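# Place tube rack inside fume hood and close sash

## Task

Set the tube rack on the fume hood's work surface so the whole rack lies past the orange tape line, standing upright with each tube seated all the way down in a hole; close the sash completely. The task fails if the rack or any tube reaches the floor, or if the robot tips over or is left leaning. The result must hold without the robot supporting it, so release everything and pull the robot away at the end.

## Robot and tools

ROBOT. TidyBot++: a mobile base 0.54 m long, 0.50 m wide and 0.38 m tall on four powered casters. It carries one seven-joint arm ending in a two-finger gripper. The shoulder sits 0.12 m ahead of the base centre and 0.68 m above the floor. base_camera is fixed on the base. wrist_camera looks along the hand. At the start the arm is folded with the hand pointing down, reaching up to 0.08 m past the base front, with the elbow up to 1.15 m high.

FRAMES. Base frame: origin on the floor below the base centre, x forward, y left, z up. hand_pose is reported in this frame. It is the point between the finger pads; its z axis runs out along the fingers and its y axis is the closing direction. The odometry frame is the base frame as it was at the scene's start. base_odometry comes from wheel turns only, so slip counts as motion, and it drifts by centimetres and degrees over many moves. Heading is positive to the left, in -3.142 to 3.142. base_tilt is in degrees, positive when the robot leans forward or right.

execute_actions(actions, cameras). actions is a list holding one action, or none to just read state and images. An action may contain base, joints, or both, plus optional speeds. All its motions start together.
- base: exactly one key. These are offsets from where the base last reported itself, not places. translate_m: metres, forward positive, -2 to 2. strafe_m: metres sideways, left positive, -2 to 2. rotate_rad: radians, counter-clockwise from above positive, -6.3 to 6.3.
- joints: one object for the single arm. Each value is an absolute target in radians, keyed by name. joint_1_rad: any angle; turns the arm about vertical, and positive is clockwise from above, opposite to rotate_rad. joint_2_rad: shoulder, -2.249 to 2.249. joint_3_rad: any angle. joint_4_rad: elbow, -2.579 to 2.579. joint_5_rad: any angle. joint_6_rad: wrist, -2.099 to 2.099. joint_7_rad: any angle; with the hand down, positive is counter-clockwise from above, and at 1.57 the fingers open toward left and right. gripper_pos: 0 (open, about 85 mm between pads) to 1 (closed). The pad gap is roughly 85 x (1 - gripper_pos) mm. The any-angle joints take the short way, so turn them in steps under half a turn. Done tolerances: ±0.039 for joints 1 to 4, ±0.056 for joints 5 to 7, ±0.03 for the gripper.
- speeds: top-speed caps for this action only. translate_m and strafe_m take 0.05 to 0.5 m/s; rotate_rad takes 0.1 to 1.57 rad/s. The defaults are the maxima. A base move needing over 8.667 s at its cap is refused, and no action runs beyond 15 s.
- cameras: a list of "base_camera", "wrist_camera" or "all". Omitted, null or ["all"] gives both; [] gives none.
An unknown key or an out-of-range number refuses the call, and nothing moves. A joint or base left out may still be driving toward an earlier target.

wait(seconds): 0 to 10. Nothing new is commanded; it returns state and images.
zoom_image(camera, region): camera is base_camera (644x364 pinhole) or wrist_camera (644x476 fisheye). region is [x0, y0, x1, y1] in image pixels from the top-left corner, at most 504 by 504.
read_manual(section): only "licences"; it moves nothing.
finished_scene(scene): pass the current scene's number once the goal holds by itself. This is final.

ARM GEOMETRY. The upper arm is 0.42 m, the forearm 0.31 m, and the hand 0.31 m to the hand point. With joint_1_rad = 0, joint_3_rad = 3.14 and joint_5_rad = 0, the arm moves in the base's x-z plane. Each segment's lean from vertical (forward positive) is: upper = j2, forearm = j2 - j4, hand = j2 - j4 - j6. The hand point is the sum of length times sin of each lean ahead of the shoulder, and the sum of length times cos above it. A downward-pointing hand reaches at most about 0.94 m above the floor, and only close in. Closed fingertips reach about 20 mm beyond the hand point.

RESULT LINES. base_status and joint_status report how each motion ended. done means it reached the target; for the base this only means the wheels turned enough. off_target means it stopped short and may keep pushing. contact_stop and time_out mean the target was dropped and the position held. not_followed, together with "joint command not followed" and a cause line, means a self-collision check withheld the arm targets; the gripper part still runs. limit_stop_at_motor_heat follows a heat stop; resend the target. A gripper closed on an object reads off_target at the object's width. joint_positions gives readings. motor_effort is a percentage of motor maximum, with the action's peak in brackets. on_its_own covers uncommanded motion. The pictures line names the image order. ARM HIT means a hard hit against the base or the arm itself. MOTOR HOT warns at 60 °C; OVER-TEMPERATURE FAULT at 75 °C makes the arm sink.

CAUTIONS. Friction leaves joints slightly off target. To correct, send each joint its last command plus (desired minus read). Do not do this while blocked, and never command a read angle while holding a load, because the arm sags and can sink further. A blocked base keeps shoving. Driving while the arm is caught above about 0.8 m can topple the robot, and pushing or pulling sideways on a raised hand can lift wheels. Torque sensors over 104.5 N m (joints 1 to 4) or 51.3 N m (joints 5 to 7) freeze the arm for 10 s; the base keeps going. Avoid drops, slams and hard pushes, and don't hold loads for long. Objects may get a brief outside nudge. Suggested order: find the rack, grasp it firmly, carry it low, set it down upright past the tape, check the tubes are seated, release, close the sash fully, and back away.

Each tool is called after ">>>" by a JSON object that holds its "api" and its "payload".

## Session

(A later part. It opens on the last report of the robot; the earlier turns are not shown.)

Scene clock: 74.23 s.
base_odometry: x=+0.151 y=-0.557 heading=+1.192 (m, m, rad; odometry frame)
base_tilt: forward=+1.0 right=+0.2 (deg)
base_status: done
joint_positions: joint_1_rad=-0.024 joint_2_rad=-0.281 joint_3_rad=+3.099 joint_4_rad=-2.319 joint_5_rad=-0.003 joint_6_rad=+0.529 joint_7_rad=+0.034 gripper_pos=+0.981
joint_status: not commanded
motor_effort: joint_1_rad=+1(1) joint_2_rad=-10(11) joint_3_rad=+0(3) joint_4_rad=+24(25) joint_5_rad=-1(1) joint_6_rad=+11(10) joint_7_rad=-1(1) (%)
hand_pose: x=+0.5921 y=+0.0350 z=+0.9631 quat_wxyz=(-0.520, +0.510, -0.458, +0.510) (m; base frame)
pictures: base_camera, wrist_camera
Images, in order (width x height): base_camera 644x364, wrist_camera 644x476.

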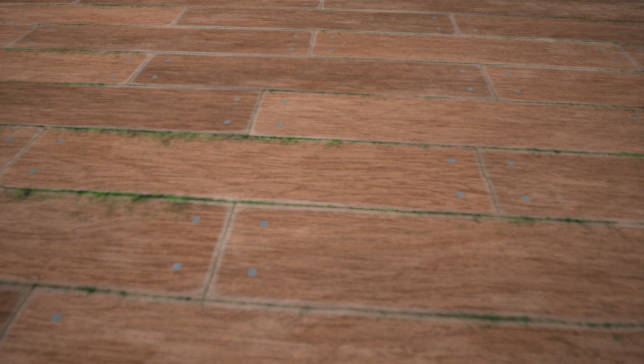

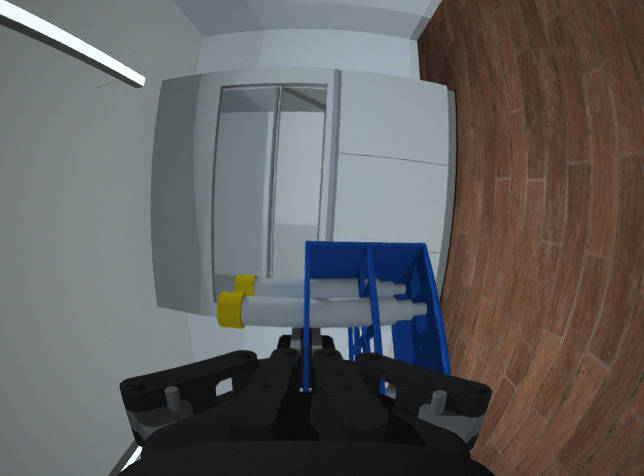

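>>> {"api": "execute_actions", "payload": {"actions": [{"base":{"strafe_m":-0.3},"speeds":{"strafe_m":0.3},"joints":{"joint_2_rad":0.28,"joint_4_rad":-1.33,"joint_6_rad":0.08}}], "cameras": []}}

>>> {"api": "execute_actions", "payload": {"actions": [{"base":{"translate_m":0.45},"speeds":{"translate_m":0.2}}]}}

Scene clock: 77.97 s.
base_odometry: x=+0.430 y=-0.669 heading=+1.191 (m, m, rad; odometry frame)
base_tilt: forward=+1.0 right=+0.3 (deg)
base_status: done
joint_positions: joint_1_rad=-0.024 joint_2_rad=+0.269 joint_3_rad=+3.099 joint_4_rad=-1.355 joint_5_rad=-0.003 joint_6_rad=+0.110 joint_7_rad=+0.034 gripper_pos=+0.981
joint_status: all done
motor_effort: joint_1_rad=+1(2) joint_2_rad=-33(34) joint_3_rad=-1(3) joint_4_rad=+26(26) joint_5_rad=-1(2) joint_6_rad=+10(11) joint_7_rad=-1(1) (%)
hand_pose: x=+0.8535 y=+0.0444 z=+1.0891 quat_wxyz=(-0.525, +0.505, -0.464, +0.503) (m; base frame)
pictures: none
No camera images: the call's "cameras" was empty. Leave "cameras" out to get every camera's image.

Scene clock: 80.93 s.
base_odometry: x=+0.597 y=-0.251 heading=+1.190 (m, m, rad; odometry frame)
base_tilt: forward=+1.0 right=+0.2 (deg)
base_status: done
joint_positions: joint_1_rad=-0.024 joint_2_rad=+0.276 joint_3_rad=+3.099 joint_4_rad=-1.352 joint_5_rad=-0.003 joint_6_rad=+0.108 joint_7_rad=+0.034 gripper_pos=+0.981
joint_status: not commanded
motor_effort: joint_1_rad=+0(2) joint_2_rad=-31(36) joint_3_rad=-1(3) joint_4_rad=+26(28) joint_5_rad=+0(0) joint_6_rad=+10(11) joint_7_rad=-1(0) (%)
hand_pose: x=+0.8566 y=+0.0445 z=+1.0841 quat_wxyz=(-0.523, +0.507, -0.466, +0.501) (m; base frame)
pictures: base_camera, wrist_camera
Images, in order (width x height): base_camera 644x364, wrist_camera 644x476.

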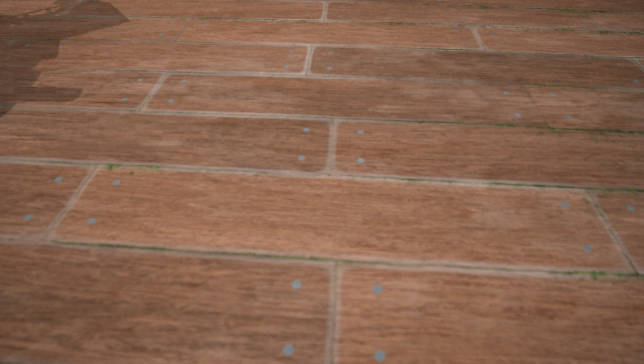

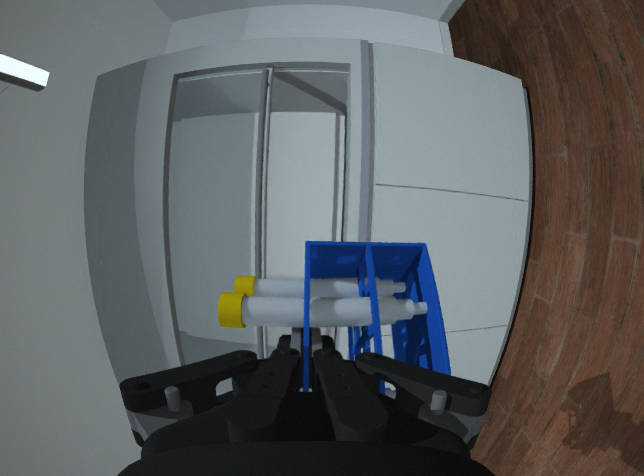

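>>> {"api": "execute_actions", "payload": {"actions": [{"base":{"translate_m":0.75},"speeds":{"translate_m":0.2}}]}}

Scene clock: 86.07 s.
base_odometry: x=+0.876 y=+0.445 heading=+1.190 (m, m, rad; odometry frame)
base_tilt: forward=+1.0 right=+0.3 (deg)
base_status: done
joint_positions: joint_1_rad=-0.024 joint_2_rad=+0.279 joint_3_rad=+3.099 joint_4_rad=-1.352 joint_5_rad=-0.003 joint_6_rad=+0.107 joint_7_rad=+0.034 gripper_pos=+0.981
joint_status: not commanded
motor_effort: joint_1_rad=+1(3) joint_2_rad=-31(36) joint_3_rad=-1(3) joint_4_rad=+26(27) joint_5_rad=+0(0) joint_6_rad=+11(11) joint_7_rad=-1(0) (%)
hand_pose: x=+0.8577 y=+0.0445 z=+1.0824 quat_wxyz=(-0.523, +0.508, -0.467, +0.500) (m; base frame)
pictures: base_camera, wrist_camera
Images, in order (width x height): base_camera 644x364, wrist_camera 644x476.

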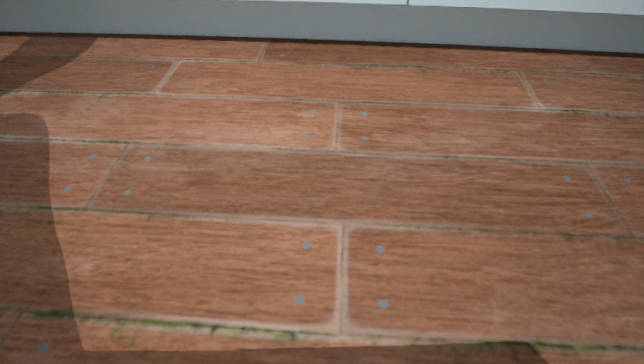

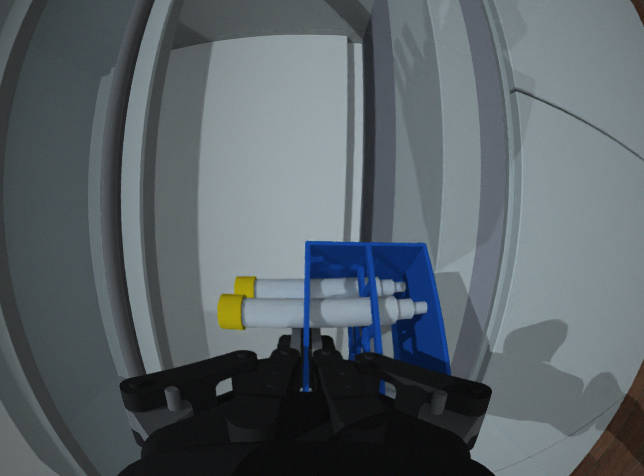

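>>> {"api": "execute_actions", "payload": {"actions": [{"base":{"translate_m":0.4},"speeds":{"translate_m":0.1}}]}}

Scene clock: 91.20 s.
base_odometry: x=+1.025 y=+0.817 heading=+1.190 (m, m, rad; odometry frame)
base_tilt: forward=+1.0 right=+0.2 (deg)
base_status: done
joint_positions: joint_1_rad=-0.024 joint_2_rad=+0.281 joint_3_rad=+3.099 joint_4_rad=-1.351 joint_5_rad=-0.003 joint_6_rad=+0.106 joint_7_rad=+0.034 gripper_pos=+0.981
joint_status: not commanded
motor_effort: joint_1_rad=+0(2) joint_2_rad=-33(37) joint_3_rad=-1(3) joint_4_rad=+26(28) joint_5_rad=+0(0) joint_6_rad=+11(11) joint_7_rad=+0(0) (%)
hand_pose: x=+0.8587 y=+0.0446 z=+1.0807 quat_wxyz=(-0.522, +0.509, -0.468, +0.500) (m; base frame)
pictures: base_camera, wrist_camera
Images, in order (width x height): base_camera 644x364, wrist_camera 644x476.

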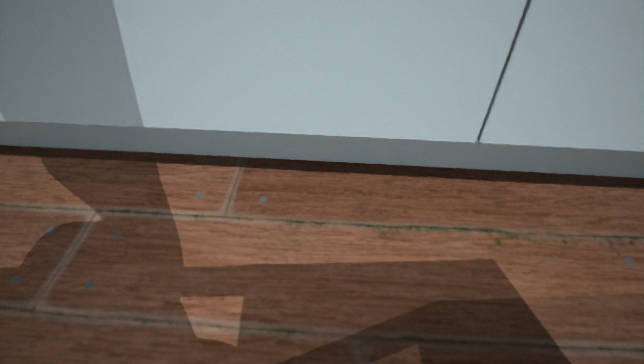

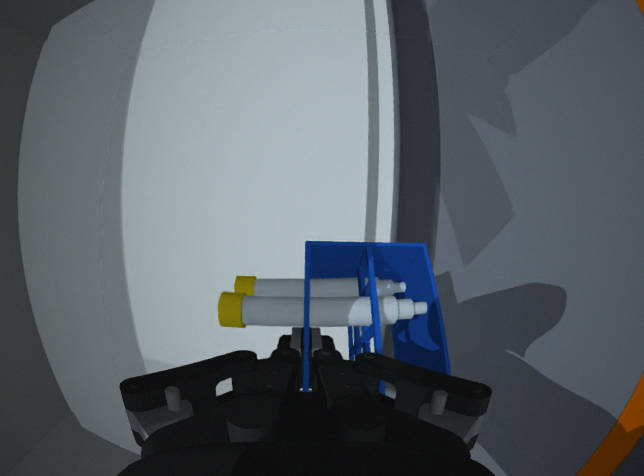

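>>> {"api": "execute_actions", "payload": {"actions": [{"base":{"translate_m":0.1},"speeds":{"translate_m":0.1},"joints":{"joint_2_rad":0.38,"joint_6_rad":0.18}}]}}

Scene clock: 93.63 s.
base_odometry: x=+1.063 y=+0.910 heading=+1.189 (m, m, rad; odometry frame)
base_tilt: forward=+1.1 right=+0.2 (deg)
base_status: done
joint_positions: joint_1_rad=-0.024 joint_2_rad=+0.386 joint_3_rad=+3.099 joint_4_rad=-1.345 joint_5_rad=-0.003 joint_6_rad=+0.138 joint_7_rad=+0.034 gripper_pos=+0.981
joint_status: all done
motor_effort: joint_1_rad=+0(3) joint_2_rad=-38(40) joint_3_rad=-1(3) joint_4_rad=+27(28) joint_5_rad=-1(1) joint_6_rad=+10(12) joint_7_rad=-1(0) (%)
hand_pose: x=+0.8971 y=+0.0453 z=+1.0151 quat_wxyz=(-0.506, +0.525, -0.485, +0.483) (m; base frame)
pictures: base_camera, wrist_camera
Images, in order (width x height): base_camera 644x364, wrist_camera 644x476.

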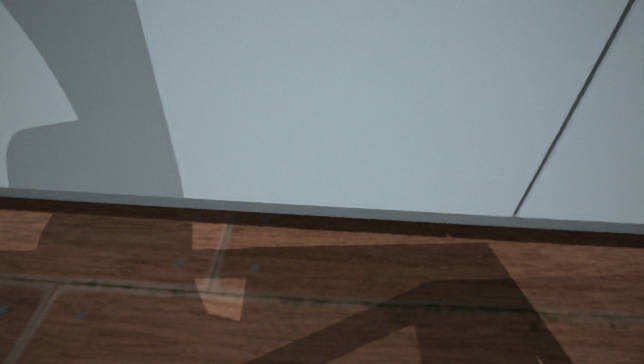

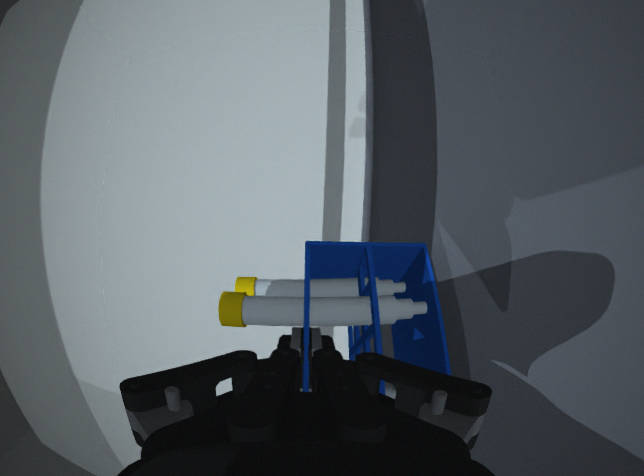

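>>> {"api": "execute_actions", "payload": {"actions": [{"joints":{"joint_2_rad":0.44,"joint_6_rad":0.2}}], "cameras": ["wrist_camera"]}}

Scene clock: 95.23 s.
base_odometry: x=+1.063 y=+0.910 heading=+1.189 (m, m, rad; odometry frame)
base_tilt: forward=+1.0 right=+0.2 (deg)
base_status: not commanded
joint_positions: joint_1_rad=-0.024 joint_2_rad=+0.413 joint_3_rad=+3.099 joint_4_rad=-1.341 joint_5_rad=-0.003 joint_6_rad=+0.169 joint_7_rad=+0.034 gripper_pos=+0.981
joint_status: all done
motor_effort: joint_1_rad=+1(0) joint_2_rad=-36(37) joint_3_rad=-1(1) joint_4_rad=+24(26) joint_5_rad=+0(0) joint_6_rad=+10(11) joint_7_rad=-1(0) (%)
hand_pose: x=+0.9064 y=+0.0453 z=+1.0061 quat_wxyz=(-0.508, +0.522, -0.484, +0.485) (m; base frame)
pictures: wrist_camera
Images, in order (width x height): wrist_camera 644x476.

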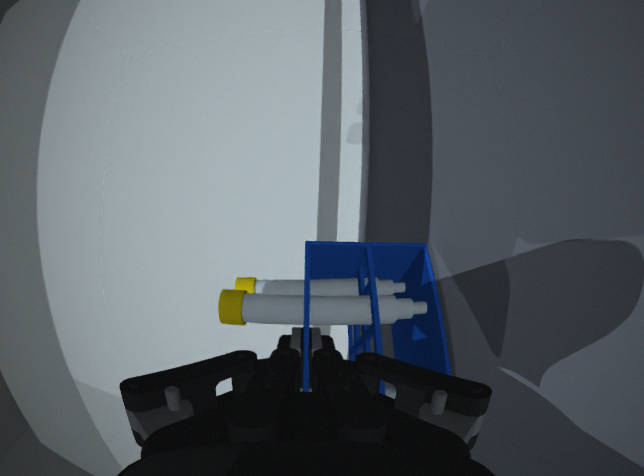

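>>> {"api": "execute_actions", "payload": {"actions": [{"joints":{"joint_2_rad":0.49}}], "cameras": ["wrist_camera"]}}

Scene clock: 97.00 s.
base_odometry: x=+1.063 y=+0.910 heading=+1.189 (m, m, rad; odometry frame)
base_tilt: forward=+1.0 right=+0.3 (deg)
base_status: not commanded
joint_positions: joint_1_rad=-0.024 joint_2_rad=+0.432 joint_3_rad=+3.099 joint_4_rad=-1.325 joint_5_rad=-0.003 joint_6_rad=+0.183 joint_7_rad=+0.034 gripper_pos=+0.981
joint_status: joint_2_rad off_target (ended at +0.432, target +0.490)
motor_effort: joint_1_rad=+0(0) joint_2_rad=-31(36) joint_3_rad=-1(2) joint_4_rad=+21(24) joint_5_rad=+0(1) joint_6_rad=+6(9) joint_7_rad=+1(0) (%)
hand_pose: x=+0.9137 y=+0.0452 z=+1.0049 quat_wxyz=(-0.511, +0.519, -0.481, +0.487) (m; base frame)
pictures: wrist_camera
Images, in order (width x height): wrist_camera 644x476.

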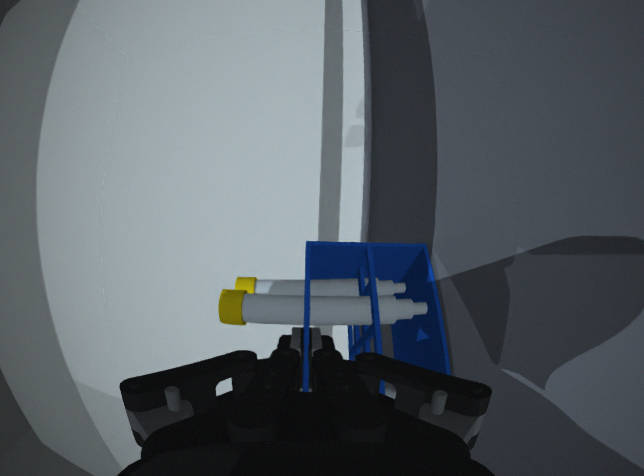

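Resting on something (the top). Release and back out to inspect.

>>> {"api": "execute_actions", "payload": {"actions": [{"joints":{"joint_2_rad":0.42,"gripper_pos":0.7}}], "cameras": ["wrist_camera"]}}

>>> {"api": "execute_actions", "payload": {"actions": [{"base":{"translate_m":-0.12},"speeds":{"translate_m":0.05}}], "cameras": []}}

>>> {"api": "execute_actions", "payload": {"actions": [{"joints":{"joint_2_rad":0.3,"joint_6_rad":0.3,"joint_7_rad":1.57,"gripper_pos":1}}], "cameras": ["wrist_camera"]}}

Scene clock: 98.67 s.
base_odometry: x=+1.063 y=+0.910 heading=+1.189 (m, m, rad; odometry frame)
base_tilt: forward=+1.0 right=+0.3 (deg)
base_status: not commanded
joint_positions: joint_1_rad=-0.024 joint_2_rad=+0.422 joint_3_rad=+3.099 joint_4_rad=-1.326 joint_5_rad=-0.003 joint_6_rad=+0.190 joint_7_rad=+0.034 gripper_pos=+0.700
joint_status: all done
motor_effort: joint_1_rad=+1(3) joint_2_rad=-37(39) joint_3_rad=-2(3) joint_4_rad=+25(25) joint_5_rad=-1(0) joint_6_rad=+9(10) joint_7_rad=-1(1) (%)
hand_pose: x=+0.9104 y=+0.0453 z=+1.0144 quat_wxyz=(-0.515, +0.516, -0.477, +0.491) (m; base frame)
pictures: wrist_camera
Images, in order (width x height): wrist_camera 644x476.

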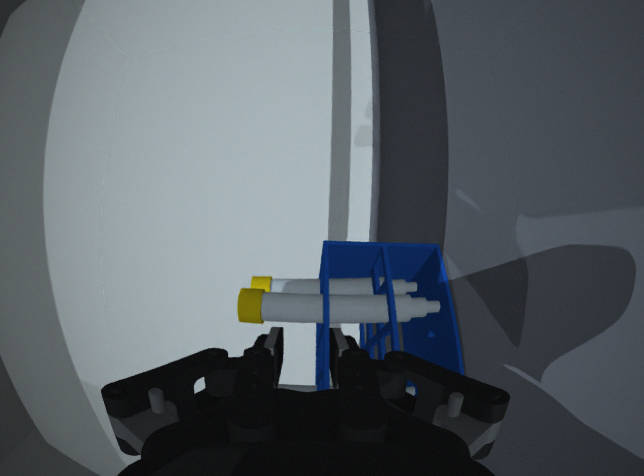

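Scene clock: 101.50 s.
base_odometry: x=+1.018 y=+0.798 heading=+1.189 (m, m, rad; odometry frame)
base_tilt: forward=+1.0 right=+0.3 (deg)
base_status: done
joint_positions: joint_1_rad=-0.025 joint_2_rad=+0.423 joint_3_rad=+3.099 joint_4_rad=-1.326 joint_5_rad=-0.003 joint_6_rad=+0.190 joint_7_rad=+0.034 gripper_pos=+0.700
joint_status: not commanded
motor_effort: joint_1_rad=+1(2) joint_2_rad=-36(42) joint_3_rad=-1(3) joint_4_rad=+25(27) joint_5_rad=+0(0) joint_6_rad=+9(10) joint_7_rad=-1(1) (%)
hand_pose: x=+0.9104 y=+0.0453 z=+1.0143 quat_wxyz=(-0.515, +0.516, -0.477, +0.491) (m; base frame)
pictures: none
No camera images: the call's "cameras" was empty. Leave "cameras" out to get every camera's image.

Scene clock: 103.30 s.
base_odometry: x=+1.018 y=+0.798 heading=+1.189 (m, m, rad; odometry frame)
base_tilt: forward=+1.0 right=+0.2 (deg)
base_status: not commanded
joint_positions: joint_1_rad=-0.025 joint_2_rad=+0.319 joint_3_rad=+3.099 joint_4_rad=-1.326 joint_5_rad=-0.003 joint_6_rad=+0.265 joint_7_rad=+1.556 gripper_pos=+0.999
joint_status: all done
motor_effort: joint_1_rad=+0(1) joint_2_rad=-32(37) joint_3_rad=-1(1) joint_4_rad=+24(25) joint_5_rad=-1(1) joint_6_rad=+9(10) joint_7_rad=-1(0) (%)
hand_pose: x=+0.8684 y=+0.0438 z=+1.1174 quat_wxyz=(-0.036, +0.636, +0.010, +0.771) (m; base frame)
pictures: wrist_camera
Images, in order (width x height): wrist_camera 644x476.

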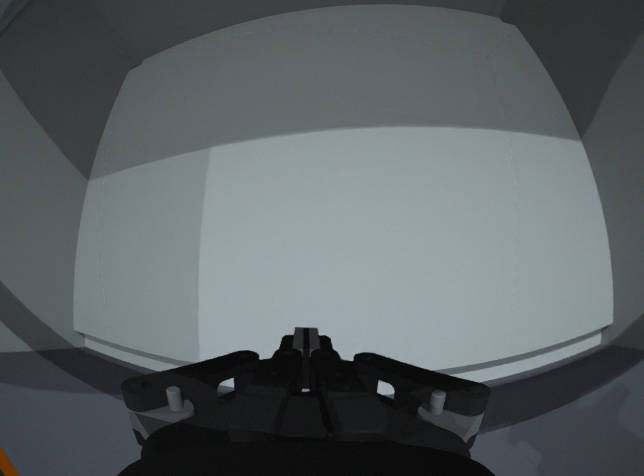

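>>> {"api": "execute_actions", "payload": {"actions": [{"joints":{"joint_2_rad":0.2,"joint_6_rad":-0.4}}], "cameras": ["wrist_camera"]}}

Scene clock: 105.07 s.
base_odometry: x=+1.018 y=+0.798 heading=+1.189 (m, m, rad; odometry frame)
base_tilt: forward=+1.0 right=+0.3 (deg)
base_status: not commanded
joint_positions: joint_1_rad=-0.025 joint_2_rad=+0.222 joint_3_rad=+3.099 joint_4_rad=-1.326 joint_5_rad=-0.003 joint_6_rad=-0.381 joint_7_rad=+1.556 gripper_pos=+0.999
joint_status: all done
motor_effort: joint_1_rad=+1(0) joint_2_rad=-28(33) joint_3_rad=-1(1) joint_4_rad=+24(26) joint_5_rad=+0(0) joint_6_rad=+9(11) joint_7_rad=+0(1) (%)
hand_pose: x=+0.8156 y=+0.0445 z=+0.9904 quat_wxyz=(-0.028, +0.822, +0.017, +0.569) (m; base frame)
pictures: wrist_camera
Images, in order (width x height): wrist_camera 644x476.

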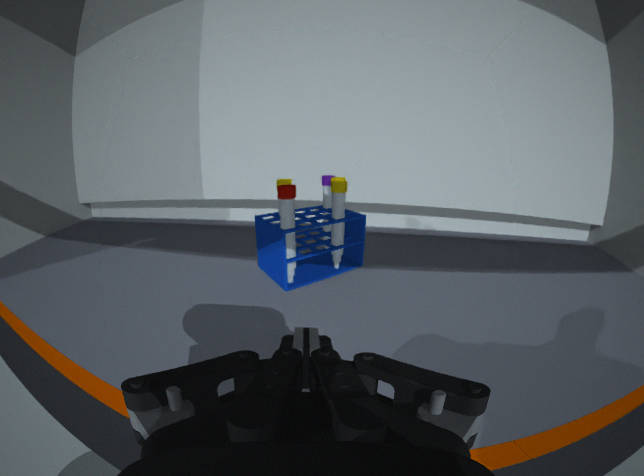

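>>> {"api": "zoom_image", "payload": {"camera": "wrist_camera", "region": [230,150,400,310]}}

Region (230, 150, 400, 310) of wrist_camera's 644x476 image, scaled by 2.965; it fills the top 474 rows of this view, and the rest is white.

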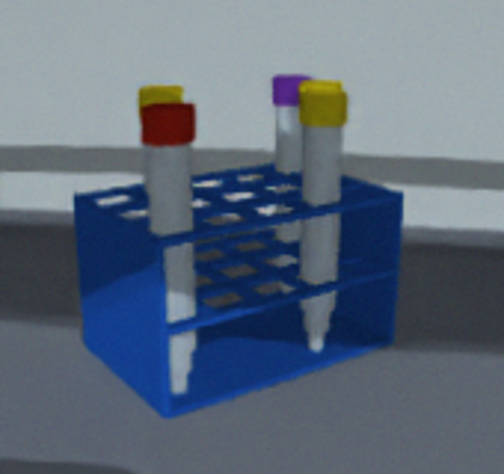

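>>> {"api": "execute_actions", "payload": {"actions": [{"base":{"translate_m":-0.4},"joints":{"joint_2_rad":0.0,"joint_4_rad":-1.2,"joint_6_rad":-0.4}}]}}

Scene clock: 108.57 s.
base_odometry: x=+0.869 y=+0.427 heading=+1.190 (m, m, rad; odometry frame)
base_tilt: forward=+1.0 right=+0.2 (deg)
base_status: done
joint_positions: joint_1_rad=-0.025 joint_2_rad=-0.007 joint_3_rad=+3.099 joint_4_rad=-1.201 joint_5_rad=-0.003 joint_6_rad=-0.381 joint_7_rad=+1.556 gripper_pos=+0.999
joint_status: all done
motor_effort: joint_1_rad=+1(1) joint_2_rad=-20(36) joint_3_rad=-1(2) joint_4_rad=+23(28) joint_5_rad=+0(1) joint_6_rad=+10(10) joint_7_rad=-1(1) (%)
hand_pose: x=+0.7178 y=+0.0418 z=+1.2166 quat_wxyz=(-0.030, +0.709, +0.018, +0.705) (m; base frame)
pictures: base_camera, wrist_camera
Images, in order (width x height): base_camera 644x364, wrist_camera 644x476.

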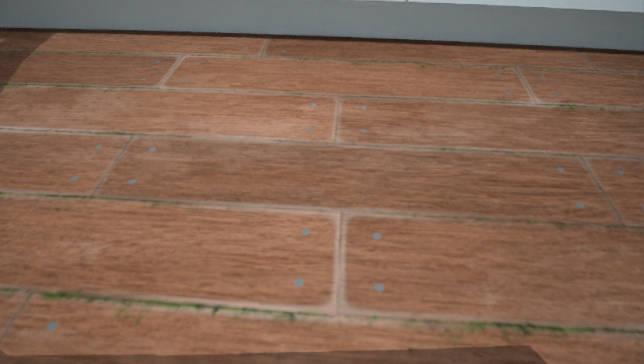

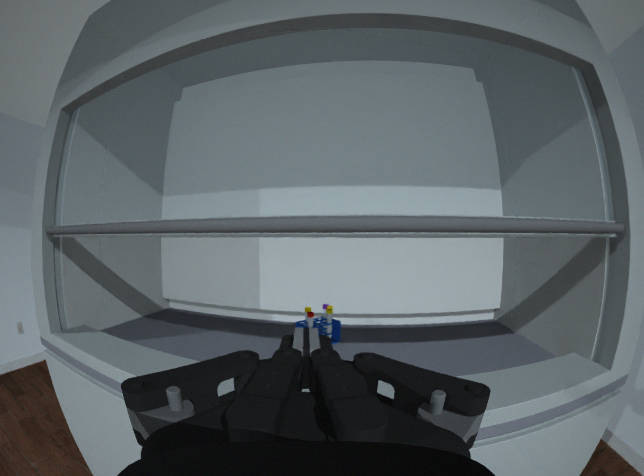

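>>> {"api": "execute_actions", "payload": {"actions": [{"base":{"translate_m":0.15},"joints":{"joint_4_rad":-1.1,"joint_6_rad":-0.5,"joint_7_rad":0.02,"gripper_pos":0}}], "cameras": ["wrist_camera"]}}

Scene clock: 111.23 s.
base_odometry: x=+0.926 y=+0.566 heading=+1.189 (m, m, rad; odometry frame)
base_tilt: forward=+1.0 right=+0.2 (deg)
base_status: done
joint_positions: joint_1_rad=-0.026 joint_2_rad=-0.001 joint_3_rad=+3.099 joint_4_rad=-1.116 joint_5_rad=-0.003 joint_6_rad=-0.463 joint_7_rad=+0.034 gripper_pos=+0.000
joint_status: all done
motor_effort: joint_1_rad=+0(3) joint_2_rad=-19(25) joint_3_rad=-1(1) joint_4_rad=+23(24) joint_5_rad=+0(0) joint_6_rad=+9(10) joint_7_rad=-1(0) (%)
hand_pose: x=+0.7102 y=+0.0418 z=+1.2390 quat_wxyz=(-0.507, +0.526, -0.476, +0.489) (m; base frame)
pictures: wrist_camera
Images, in order (width x height): wrist_camera 644x476.

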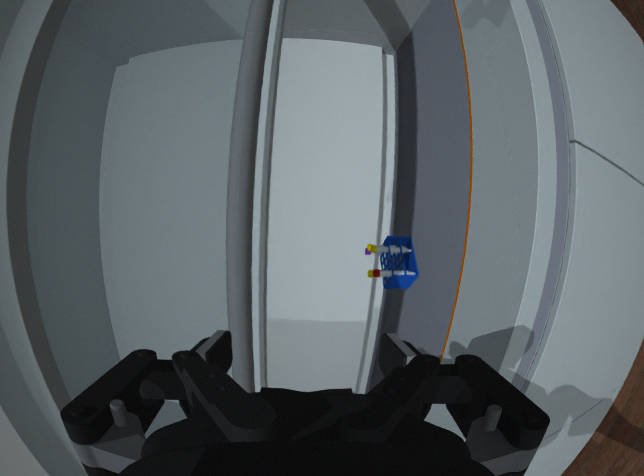

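>>> {"api": "execute_actions", "payload": {"actions": [{"joints":{"joint_4_rad":-0.95,"joint_6_rad":-0.64}}], "cameras": []}}

>>> {"api": "execute_actions", "payload": {"actions": [{"base":{"translate_m":0.08},"speeds":{"translate_m":0.05}}], "cameras": ["wrist_camera"]}}

Scene clock: 113.20 s.
base_odometry: x=+0.926 y=+0.566 heading=+1.189 (m, m, rad; odometry frame)
base_tilt: forward=+1.0 right=+0.2 (deg)
base_status: not commanded
joint_positions: joint_1_rad=-0.026 joint_2_rad=-0.001 joint_3_rad=+3.099 joint_4_rad=-0.961 joint_5_rad=-0.003 joint_6_rad=-0.603 joint_7_rad=+0.034 gripper_pos=+0.000
joint_status: all done
motor_effort: joint_1_rad=+1(1) joint_2_rad=-19(22) joint_3_rad=-1(1) joint_4_rad=+22(23) joint_5_rad=+0(0) joint_6_rad=+9(10) joint_7_rad=-1(1) (%)
hand_pose: x=+0.6854 y=+0.0403 z=+1.2856 quat_wxyz=(-0.511, +0.522, -0.472, +0.493) (m; base frame)
pictures: none
No camera images: the call's "cameras" was empty. Leave "cameras" out to get every camera's image.

Scene clock: 115.27 s.
base_odometry: x=+0.956 y=+0.640 heading=+1.189 (m, m, rad; odometry frame)
base_tilt: forward=+1.0 right=+0.2 (deg)
base_status: done
joint_positions: joint_1_rad=-0.026 joint_2_rad=-0.001 joint_3_rad=+3.099 joint_4_rad=-0.960 joint_5_rad=-0.003 joint_6_rad=-0.604 joint_7_rad=+0.034 gripper_pos=+0.000
joint_status: not commanded
motor_effort: joint_1_rad=+0(0) joint_2_rad=-19(22) joint_3_rad=-1(2) joint_4_rad=+22(23) joint_5_rad=-1(0) joint_6_rad=+9(10) joint_7_rad=-1(1) (%)
hand_pose: x=+0.6855 y=+0.0403 z=+1.2852 quat_wxyz=(-0.511, +0.523, -0.472, +0.492) (m; base frame)
pictures: wrist_camera
Images, in order (width x height): wrist_camera 644x476.

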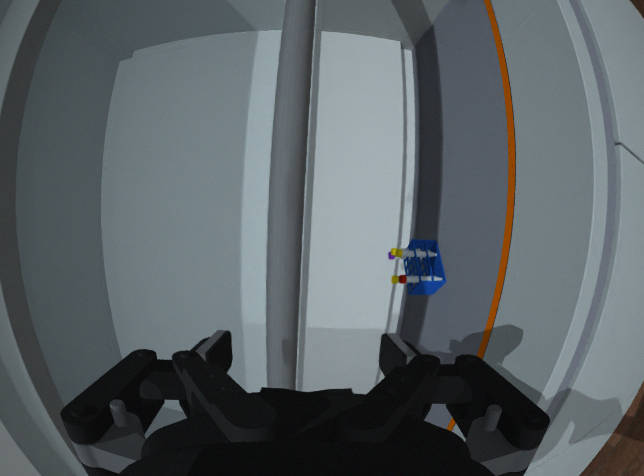

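>>> {"api": "execute_actions", "payload": {"actions": [{"base":{"translate_m":0.06},"speeds":{"translate_m":0.05}}], "cameras": ["wrist_camera"]}}

>>> {"api": "execute_actions", "payload": {"actions": [{"joints":{"joint_4_rad":-1.3,"joint_6_rad":-0.3}}], "cameras": ["wrist_camera"]}}

Scene clock: 118.37 s.
base_odometry: x=+0.978 y=+0.696 heading=+1.189 (m, m, rad; odometry frame)
base_tilt: forward=+1.0 right=+0.3 (deg)
base_status: done
joint_positions: joint_1_rad=-0.026 joint_2_rad=-0.001 joint_3_rad=+3.099 joint_4_rad=-0.960 joint_5_rad=-0.003 joint_6_rad=-0.604 joint_7_rad=+0.034 gripper_pos=+0.000
joint_status: not commanded
motor_effort: joint_1_rad=+0(2) joint_2_rad=-20(23) joint_3_rad=-1(2) joint_4_rad=+22(23) joint_5_rad=+0(0) joint_6_rad=+9(10) joint_7_rad=+0(1) (%)
hand_pose: x=+0.6856 y=+0.0403 z=+1.2850 quat_wxyz=(-0.511, +0.523, -0.472, +0.492) (m; base frame)
pictures: wrist_camera
Images, in order (width x height): wrist_camera 644x476.

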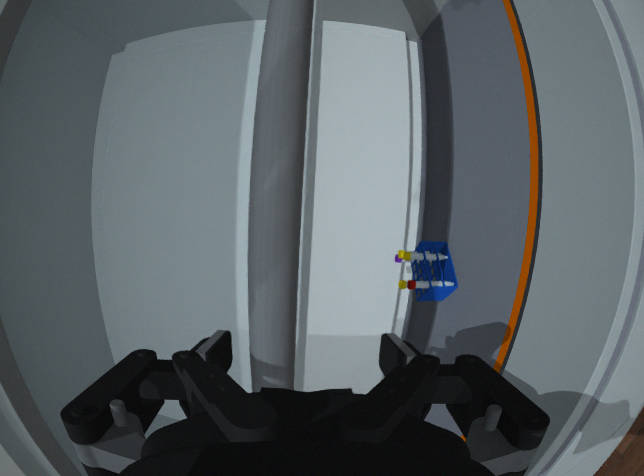

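Scene clock: 119.83 s.
base_odometry: x=+0.978 y=+0.696 heading=+1.189 (m, m, rad; odometry frame)
base_tilt: forward=+1.0 right=+0.2 (deg)
base_status: not commanded
joint_positions: joint_1_rad=-0.026 joint_2_rad=-0.039 joint_3_rad=+3.102 joint_4_rad=-1.201 joint_5_rad=-0.003 joint_6_rad=-0.262 joint_7_rad=+0.034 gripper_pos=+0.000
joint_status: joint_4_rad off_target (ended at -1.201, target -1.300); the others done
motor_effort: joint_1_rad=-4(4) joint_2_rad=-7(19) joint_3_rad=-4(4) joint_4_rad=+8(22) joint_5_rad=+0(1) joint_6_rad=-2(10) joint_7_rad=+0(0) (%)
hand_pose: x=+0.6970 y=+0.0403 z=+1.2730 quat_wxyz=(-0.544, +0.484, -0.438, +0.527) (m; base frame)
pictures: wrist_camera
Images, in order (width x height): wrist_camera 644x476.

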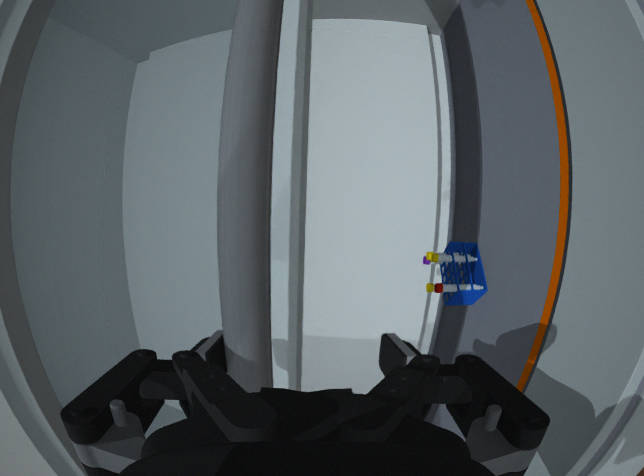

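>>> {"api": "execute_actions", "payload": {"actions": [{"joints":{"joint_2_rad":-0.1,"joint_4_rad":-1.6,"joint_6_rad":-0.07}}], "cameras": ["wrist_camera"]}}

>>> {"api": "execute_actions", "payload": {"actions": [{"joints":{"joint_2_rad":-0.05,"joint_4_rad":-1.95,"joint_6_rad":0.33}}], "cameras": ["wrist_camera"]}}

>>> {"api": "execute_actions", "payload": {"actions": [{"joints":{"joint_2_rad":0.02,"joint_4_rad":-2.25,"joint_6_rad":0.68}}], "cameras": ["wrist_camera"]}}

Scene clock: 122.90 s.
base_odometry: x=+0.978 y=+0.696 heading=+1.189 (m, m, rad; odometry frame)
base_tilt: forward=+1.0 right=+0.2 (deg)
base_status: not commanded
joint_positions: joint_1_rad=-0.026 joint_2_rad=-0.085 joint_3_rad=+3.102 joint_4_rad=-1.605 joint_5_rad=-0.003 joint_6_rad=-0.106 joint_7_rad=+0.034 gripper_pos=+0.000
joint_status: all done
motor_effort: joint_1_rad=+0(4) joint_2_rad=-18(24) joint_3_rad=-1(4) joint_4_rad=+25(29) joint_5_rad=-1(0) joint_6_rad=+9(10) joint_7_rad=-1(0) (%)
hand_pose: x=+0.7060 y=+0.0413 z=+1.1002 quat_wxyz=(-0.494, +0.539, -0.487, +0.479) (m; base frame)
pictures: wrist_camera
Images, in order (width x height): wrist_camera 644x476.

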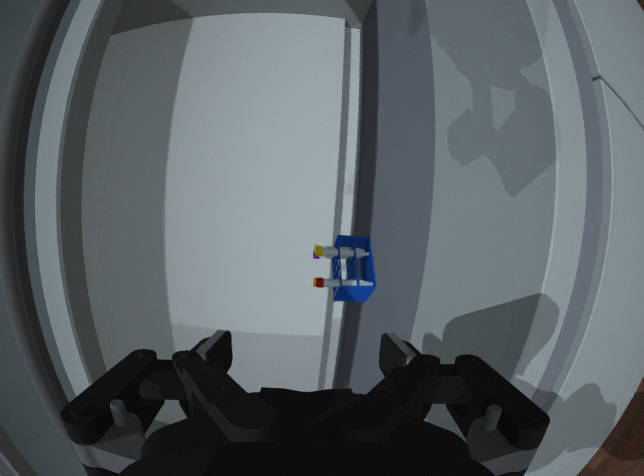

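Scene clock: 124.37 s.
base_odometry: x=+0.978 y=+0.696 heading=+1.189 (m, m, rad; odometry frame)
base_tilt: forward=+1.0 right=+0.2 (deg)
base_status: not commanded
joint_positions: joint_1_rad=-0.026 joint_2_rad=-0.077 joint_3_rad=+3.102 joint_4_rad=-1.921 joint_5_rad=-0.003 joint_6_rad=+0.305 joint_7_rad=+0.034 gripper_pos=+0.000
joint_status: all done
motor_effort: joint_1_rad=+0(0) joint_2_rad=-16(19) joint_3_rad=-1(0) joint_4_rad=+22(25) joint_5_rad=+0(0) joint_6_rad=+7(9) joint_7_rad=+0(0) (%)
hand_pose: x=+0.6986 y=+0.0401 z=+1.0269 quat_wxyz=(-0.516, +0.516, -0.467, +0.501) (m; base frame)
pictures: wrist_camera
Images, in order (width x height): wrist_camera 644x476.

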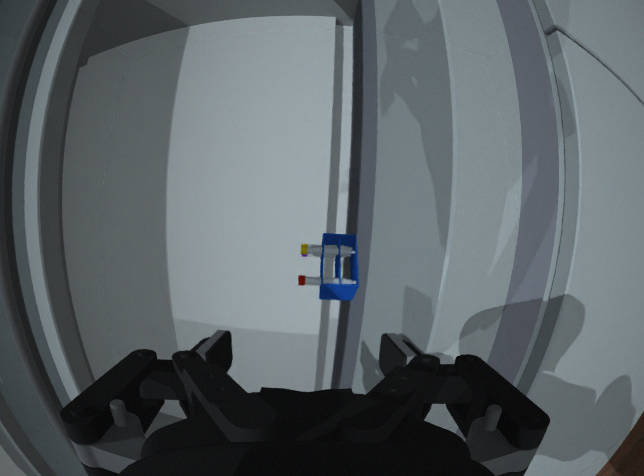

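Scene clock: 125.80 s.
base_odometry: x=+0.978 y=+0.696 heading=+1.189 (m, m, rad; odometry frame)
base_tilt: forward=+1.0 right=+0.2 (deg)
base_status: not commanded
joint_positions: joint_1_rad=-0.026 joint_2_rad=-0.075 joint_3_rad=+3.102 joint_4_rad=-2.159 joint_5_rad=-0.003 joint_6_rad=+0.734 joint_7_rad=+0.034 gripper_pos=+0.000
joint_status: joint_2_rad off_target (ended at -0.075, target +0.020); joint_4_rad off_target (ended at -2.159, target -2.250); the others done
motor_effort: joint_1_rad=-1(2) joint_2_rad=+1(16) joint_3_rad=+0(1) joint_4_rad=+7(22) joint_5_rad=+0(1) joint_6_rad=-4(8) joint_7_rad=-1(1) (%)
hand_pose: x=+0.6632 y=+0.0375 z=+1.0157 quat_wxyz=(-0.560, +0.463, -0.419, +0.544) (m; base frame)
pictures: wrist_camera
Images, in order (width x height): wrist_camera 644x476.

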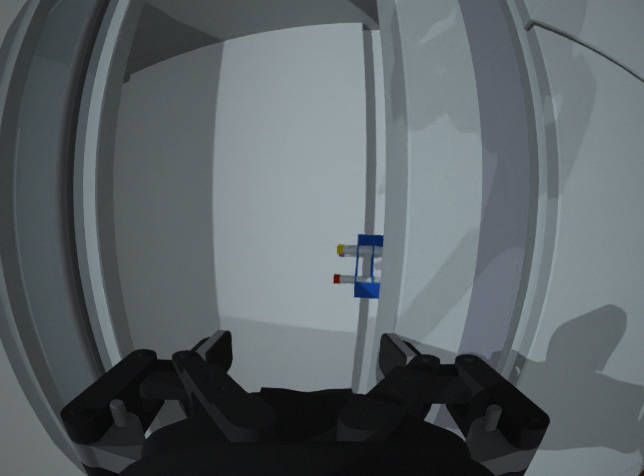

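>>> {"api": "execute_actions", "payload": {"actions": [{"base":{"translate_m":-0.06},"joints":{"joint_2_rad":0,"joint_4_rad":-0.95,"joint_6_rad":-0.64}}], "cameras": ["wrist_camera"]}}

>>> {"api": "execute_actions", "payload": {"actions": [{"base":{"translate_m":0.1},"speeds":{"translate_m":0.05}}], "cameras": ["wrist_camera"]}}

Scene clock: 129.30 s.
base_odometry: x=+0.956 y=+0.640 heading=+1.189 (m, m, rad; odometry frame)
base_tilt: forward=+1.0 right=+0.2 (deg)
base_status: done
joint_positions: joint_1_rad=-0.031 joint_2_rad=+0.005 joint_3_rad=+3.097 joint_4_rad=-0.964 joint_5_rad=-0.003 joint_6_rad=-0.603 joint_7_rad=+0.034 gripper_pos=+0.000
joint_status: all done
motor_effort: joint_1_rad=+0(3) joint_2_rad=-18(29) joint_3_rad=-1(3) joint_4_rad=+21(48) joint_5_rad=+0(2) joint_6_rad=+9(26) joint_7_rad=+0(1) (%)
hand_pose: x=+0.6893 y=+0.0446 z=+1.2803 quat_wxyz=(-0.511, +0.527, -0.472, +0.488) (m; base frame)
pictures: wrist_camera
Images, in order (width x height): wrist_camera 644x476.

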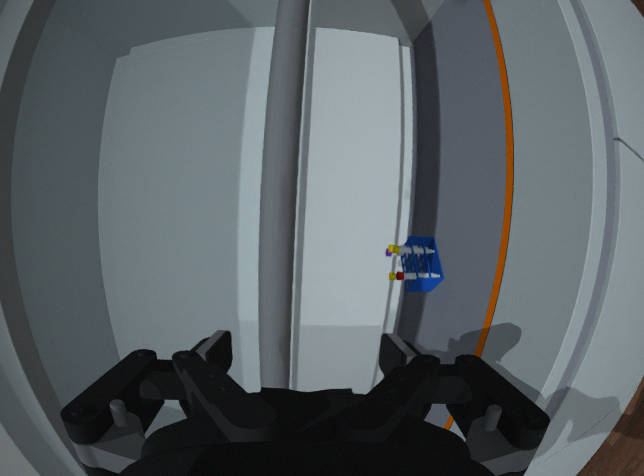

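Scene clock: 131.73 s.
base_odometry: x=+0.993 y=+0.733 heading=+1.189 (m, m, rad; odometry frame)
base_tilt: forward=+1.0 right=+0.3 (deg)
base_status: done
joint_positions: joint_1_rad=-0.031 joint_2_rad=+0.003 joint_3_rad=+3.097 joint_4_rad=-0.963 joint_5_rad=-0.003 joint_6_rad=-0.606 joint_7_rad=+0.034 gripper_pos=+0.000
joint_status: not commanded
motor_effort: joint_1_rad=+0(2) joint_2_rad=-19(21) joint_3_rad=-1(1) joint_4_rad=+22(22) joint_5_rad=+0(0) joint_6_rad=+9(10) joint_7_rad=+0(1) (%)
hand_pose: x=+0.6878 y=+0.0446 z=+1.2813 quat_wxyz=(-0.511, +0.527, -0.472, +0.489) (m; base frame)
pictures: wrist_camera
Images, in order (width x height): wrist_camera 644x476.

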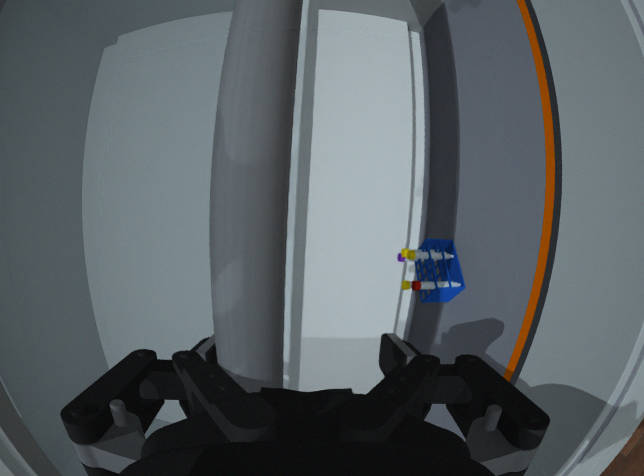

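>>> {"api": "execute_actions", "payload": {"actions": [{"base":{"translate_m":0.03},"speeds":{"translate_m":0.05},"joints":{"joint_4_rad":-0.9,"joint_6_rad":-0.69}}], "cameras": []}}

>>> {"api": "execute_actions", "payload": {"actions": [{"joints":{"gripper_pos":1}}], "cameras": ["wrist_camera"]}}

>>> {"api": "execute_actions", "payload": {"actions": [{"joints":{"joint_2_rad":-0.08,"joint_4_rad":-1.3,"joint_6_rad":-0.35}}], "cameras": []}}

>>> {"api": "execute_actions", "payload": {"actions": [{"joints":{"joint_2_rad":-0.13,"joint_4_rad":-1.65,"joint_6_rad":-0.05}}], "cameras": ["wrist_camera"]}}

Scene clock: 133.87 s.
base_odometry: x=+1.005 y=+0.761 heading=+1.188 (m, m, rad; odometry frame)
base_tilt: forward=+0.9 right=+0.2 (deg)
base_status: done
joint_positions: joint_1_rad=-0.031 joint_2_rad=-0.030 joint_3_rad=+3.097 joint_4_rad=-0.906 joint_5_rad=-0.003 joint_6_rad=-0.683 joint_7_rad=+0.034 gripper_pos=+0.000
joint_status: all done
motor_effort: joint_1_rad=+1(3) joint_2_rad=-11(19) joint_3_rad=+0(2) joint_4_rad=+20(24) joint_5_rad=+0(1) joint_6_rad=+11(15) joint_7_rad=+0(0) (%)
hand_pose: x=+0.6569 y=+0.0435 z=+1.3074 quat_wxyz=(-0.514, +0.524, -0.469, +0.492) (m; base frame)
pictures: none
No camera images: the call's "cameras" was empty. Leave "cameras" out to get every camera's image.

Scene clock: 135.03 s.
base_odometry: x=+1.005 y=+0.761 heading=+1.189 (m, m, rad; odometry frame)
base_tilt: forward=+1.0 right=+0.2 (deg)
base_status: not commanded
joint_positions: joint_1_rad=-0.031 joint_2_rad=-0.047 joint_3_rad=+3.097 joint_4_rad=-0.915 joint_5_rad=-0.003 joint_6_rad=-0.710 joint_7_rad=+0.034 gripper_pos=+0.618
joint_status: gripper_pos off_target (ended at +0.618, target +1.000)
motor_effort: joint_1_rad=-1(1) joint_2_rad=-8(11) joint_3_rad=+0(2) joint_4_rad=+23(28) joint_5_rad=+0(1) joint_6_rad=+14(20) joint_7_rad=+1(1) (%)
hand_pose: x=+0.6479 y=+0.0433 z=+1.3032 quat_wxyz=(-0.509, +0.529, -0.473, +0.487) (m; base frame)
pictures: wrist_camera
Images, in order (width x height): wrist_camera 644x476.

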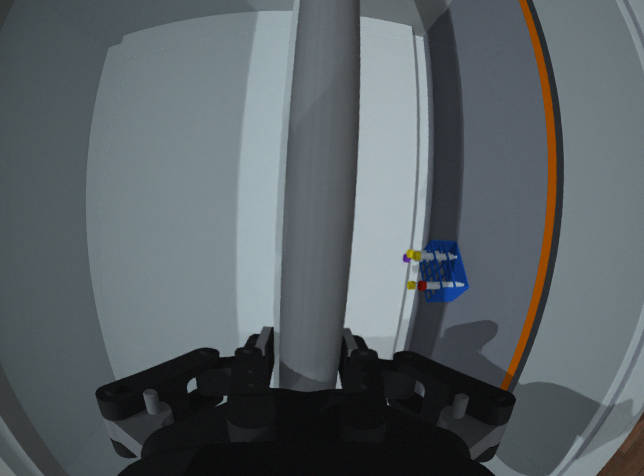

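Scene clock: 136.57 s.
base_odometry: x=+1.005 y=+0.761 heading=+1.188 (m, m, rad; odometry frame)
base_tilt: forward=+1.0 right=+0.2 (deg)
base_status: not commanded
joint_positions: joint_1_rad=-0.031 joint_2_rad=-0.124 joint_3_rad=+3.101 joint_4_rad=-1.186 joint_5_rad=-0.003 joint_6_rad=-0.354 joint_7_rad=+0.034 gripper_pos=+0.618
joint_status: joint_2_rad off_target (ended at -0.124, target -0.080); joint_4_rad off_target (ended at -1.186, target -1.300); the others done
motor_effort: joint_1_rad=-4(3) joint_2_rad=-1(8) joint_3_rad=-4(4) joint_4_rad=+4(23) joint_5_rad=-5(4) joint_6_rad=+4(15) joint_7_rad=-4(2) (%)
hand_pose: x=+0.6472 y=+0.0424 z=+1.3001 quat_wxyz=(-0.547, +0.485, -0.434, +0.527) (m; base frame)
pictures: none
No camera images: the call's "cameras" was empty. Leave "cameras" out to get every camera's image.

Scene clock: 138.20 s.
base_odometry: x=+1.005 y=+0.761 heading=+1.188 (m, m, rad; odometry frame)
base_tilt: forward=+0.9 right=+0.2 (deg)
base_status: not commanded
joint_positions: joint_1_rad=-0.031 joint_2_rad=-0.209 joint_3_rad=+3.104 joint_4_rad=-1.591 joint_5_rad=+0.002 joint_6_rad=-0.043 joint_7_rad=+0.034 gripper_pos=+0.620
joint_status: joint_2_rad off_target (ended at -0.209, target -0.130); joint_4_rad off_target (ended at -1.591, target -1.650); the others done
motor_effort: joint_1_rad=-3(4) joint_2_rad=+5(6) joint_3_rad=-5(5) joint_4_rad=+16(15) joint_5_rad=+0(7) joint_6_rad=+2(7) joint_7_rad=+0(7) (%)
hand_pose: x=+0.6463 y=+0.0414 z=+1.1976 quat_wxyz=(-0.542, +0.488, -0.435, +0.528) (m; base frame)
pictures: wrist_camera
Images, in order (width x height): wrist_camera 644x476.

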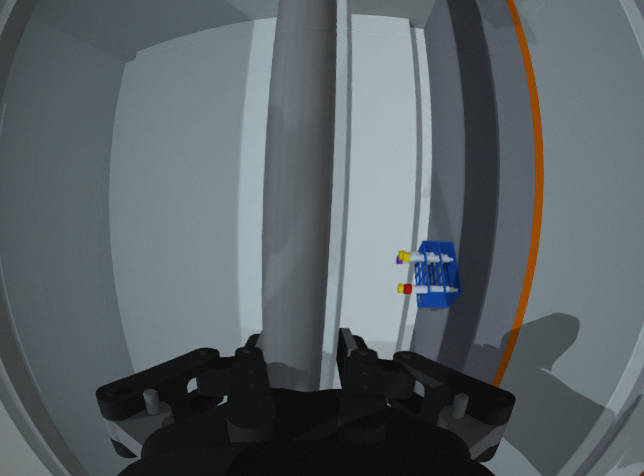

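>>> {"api": "execute_actions", "payload": {"actions": [{"joints":{"joint_2_rad":-0.16,"joint_4_rad":-1.95,"joint_6_rad":0.22}}], "cameras": []}}

>>> {"api": "execute_actions", "payload": {"actions": [{"joints":{"joint_2_rad":-0.12,"joint_4_rad":-2.25,"joint_6_rad":0.55}}], "cameras": ["wrist_camera"]}}

Scene clock: 141.30 s.
base_odometry: x=+1.005 y=+0.761 heading=+1.188 (m, m, rad; odometry frame)
base_tilt: forward=+1.0 right=+0.3 (deg)
base_status: not commanded
joint_positions: joint_1_rad=-0.031 joint_2_rad=-0.225 joint_3_rad=+3.105 joint_4_rad=-1.888 joint_5_rad=+0.002 joint_6_rad=+0.238 joint_7_rad=+0.034 gripper_pos=+0.627
joint_status: joint_2_rad off_target (ended at -0.225, target -0.160); joint_4_rad off_target (ended at -1.888, target -1.950); the others done
motor_effort: joint_1_rad=+0(4) joint_2_rad=-3(5) joint_3_rad=+0(5) joint_4_rad=+16(15) joint_5_rad=+0(6) joint_6_rad=+2(7) joint_7_rad=+0(6) (%)
hand_pose: x=+0.6441 y=+0.0401 z=+1.1084 quat_wxyz=(-0.542, +0.487, -0.435, +0.529) (m; base frame)
pictures: none
No camera images: the call's "cameras" was empty. Leave "cameras" out to get every camera's image.

Scene clock: 143.27 s.
base_odometry: x=+1.005 y=+0.761 heading=+1.189 (m, m, rad; odometry frame)
base_tilt: forward=+1.0 right=+0.2 (deg)
base_status: not commanded
joint_positions: joint_1_rad=-0.031 joint_2_rad=-0.180 joint_3_rad=+3.105 joint_4_rad=-2.129 joint_5_rad=+0.002 joint_6_rad=+0.536 joint_7_rad=+0.033 gripper_pos=+0.664
joint_status: joint_2_rad off_target (ended at -0.180, target -0.120); joint_4_rad off_target (ended at -2.129, target -2.250); the others done
on_its_own: gripper_pos moved +0.037 toward your old target +1.000
motor_effort: joint_1_rad=+0(3) joint_2_rad=-6(14) joint_3_rad=+0(4) joint_4_rad=+2(15) joint_5_rad=+3(3) joint_6_rad=+13(17) joint_7_rad=+3(4) (%)
hand_pose: x=+0.6413 y=+0.0392 z=+1.0287 quat_wxyz=(-0.545, +0.484, -0.433, +0.530) (m; base frame)
pictures: wrist_camera
Images, in order (width x height): wrist_camera 644x476.

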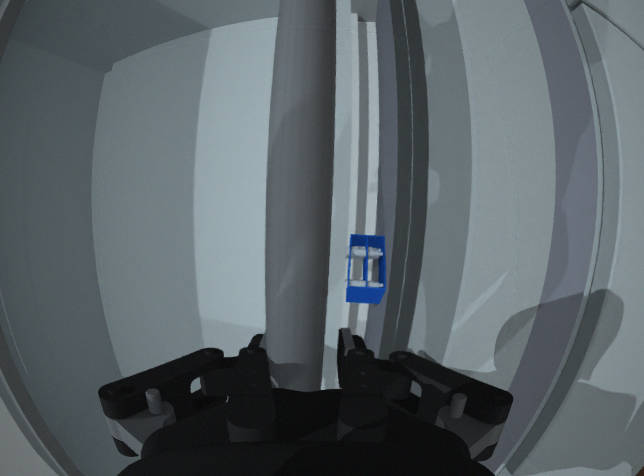

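>>> {"api": "execute_actions", "payload": {"actions": [{"joints":{"joint_2_rad":-0.03,"joint_4_rad":-2.45,"joint_6_rad":0.78}}], "cameras": ["wrist_camera"]}}

Scene clock: 144.87 s.
base_odometry: x=+1.005 y=+0.761 heading=+1.189 (m, m, rad; odometry frame)
base_tilt: forward=+1.0 right=+0.2 (deg)
base_status: not commanded
joint_positions: joint_1_rad=-0.031 joint_2_rad=-0.152 joint_3_rad=+3.105 joint_4_rad=-2.190 joint_5_rad=+0.002 joint_6_rad=+0.709 joint_7_rad=+0.033 gripper_pos=+0.664
joint_status: joint_2_rad off_target (ended at -0.152, target -0.030); joint_4_rad off_target (ended at -2.190, target -2.450); joint_6_rad off_target (ended at +0.709, target +0.780)
motor_effort: joint_1_rad=-2(2) joint_2_rad=+2(3) joint_3_rad=-4(4) joint_4_rad=-24(24) joint_5_rad=+4(3) joint_6_rad=+15(15) joint_7_rad=+1(2) (%)
hand_pose: x=+0.6363 y=+0.0387 z=+1.0309 quat_wxyz=(-0.565, +0.459, -0.411, +0.548) (m; base frame)
pictures: wrist_camera
Images, in order (width x height): wrist_camera 644x476.

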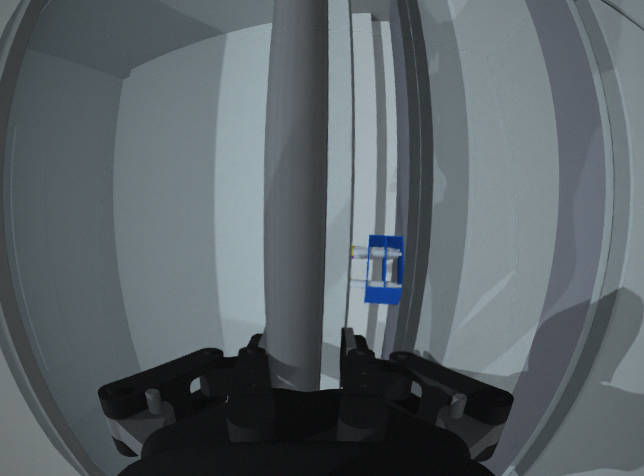

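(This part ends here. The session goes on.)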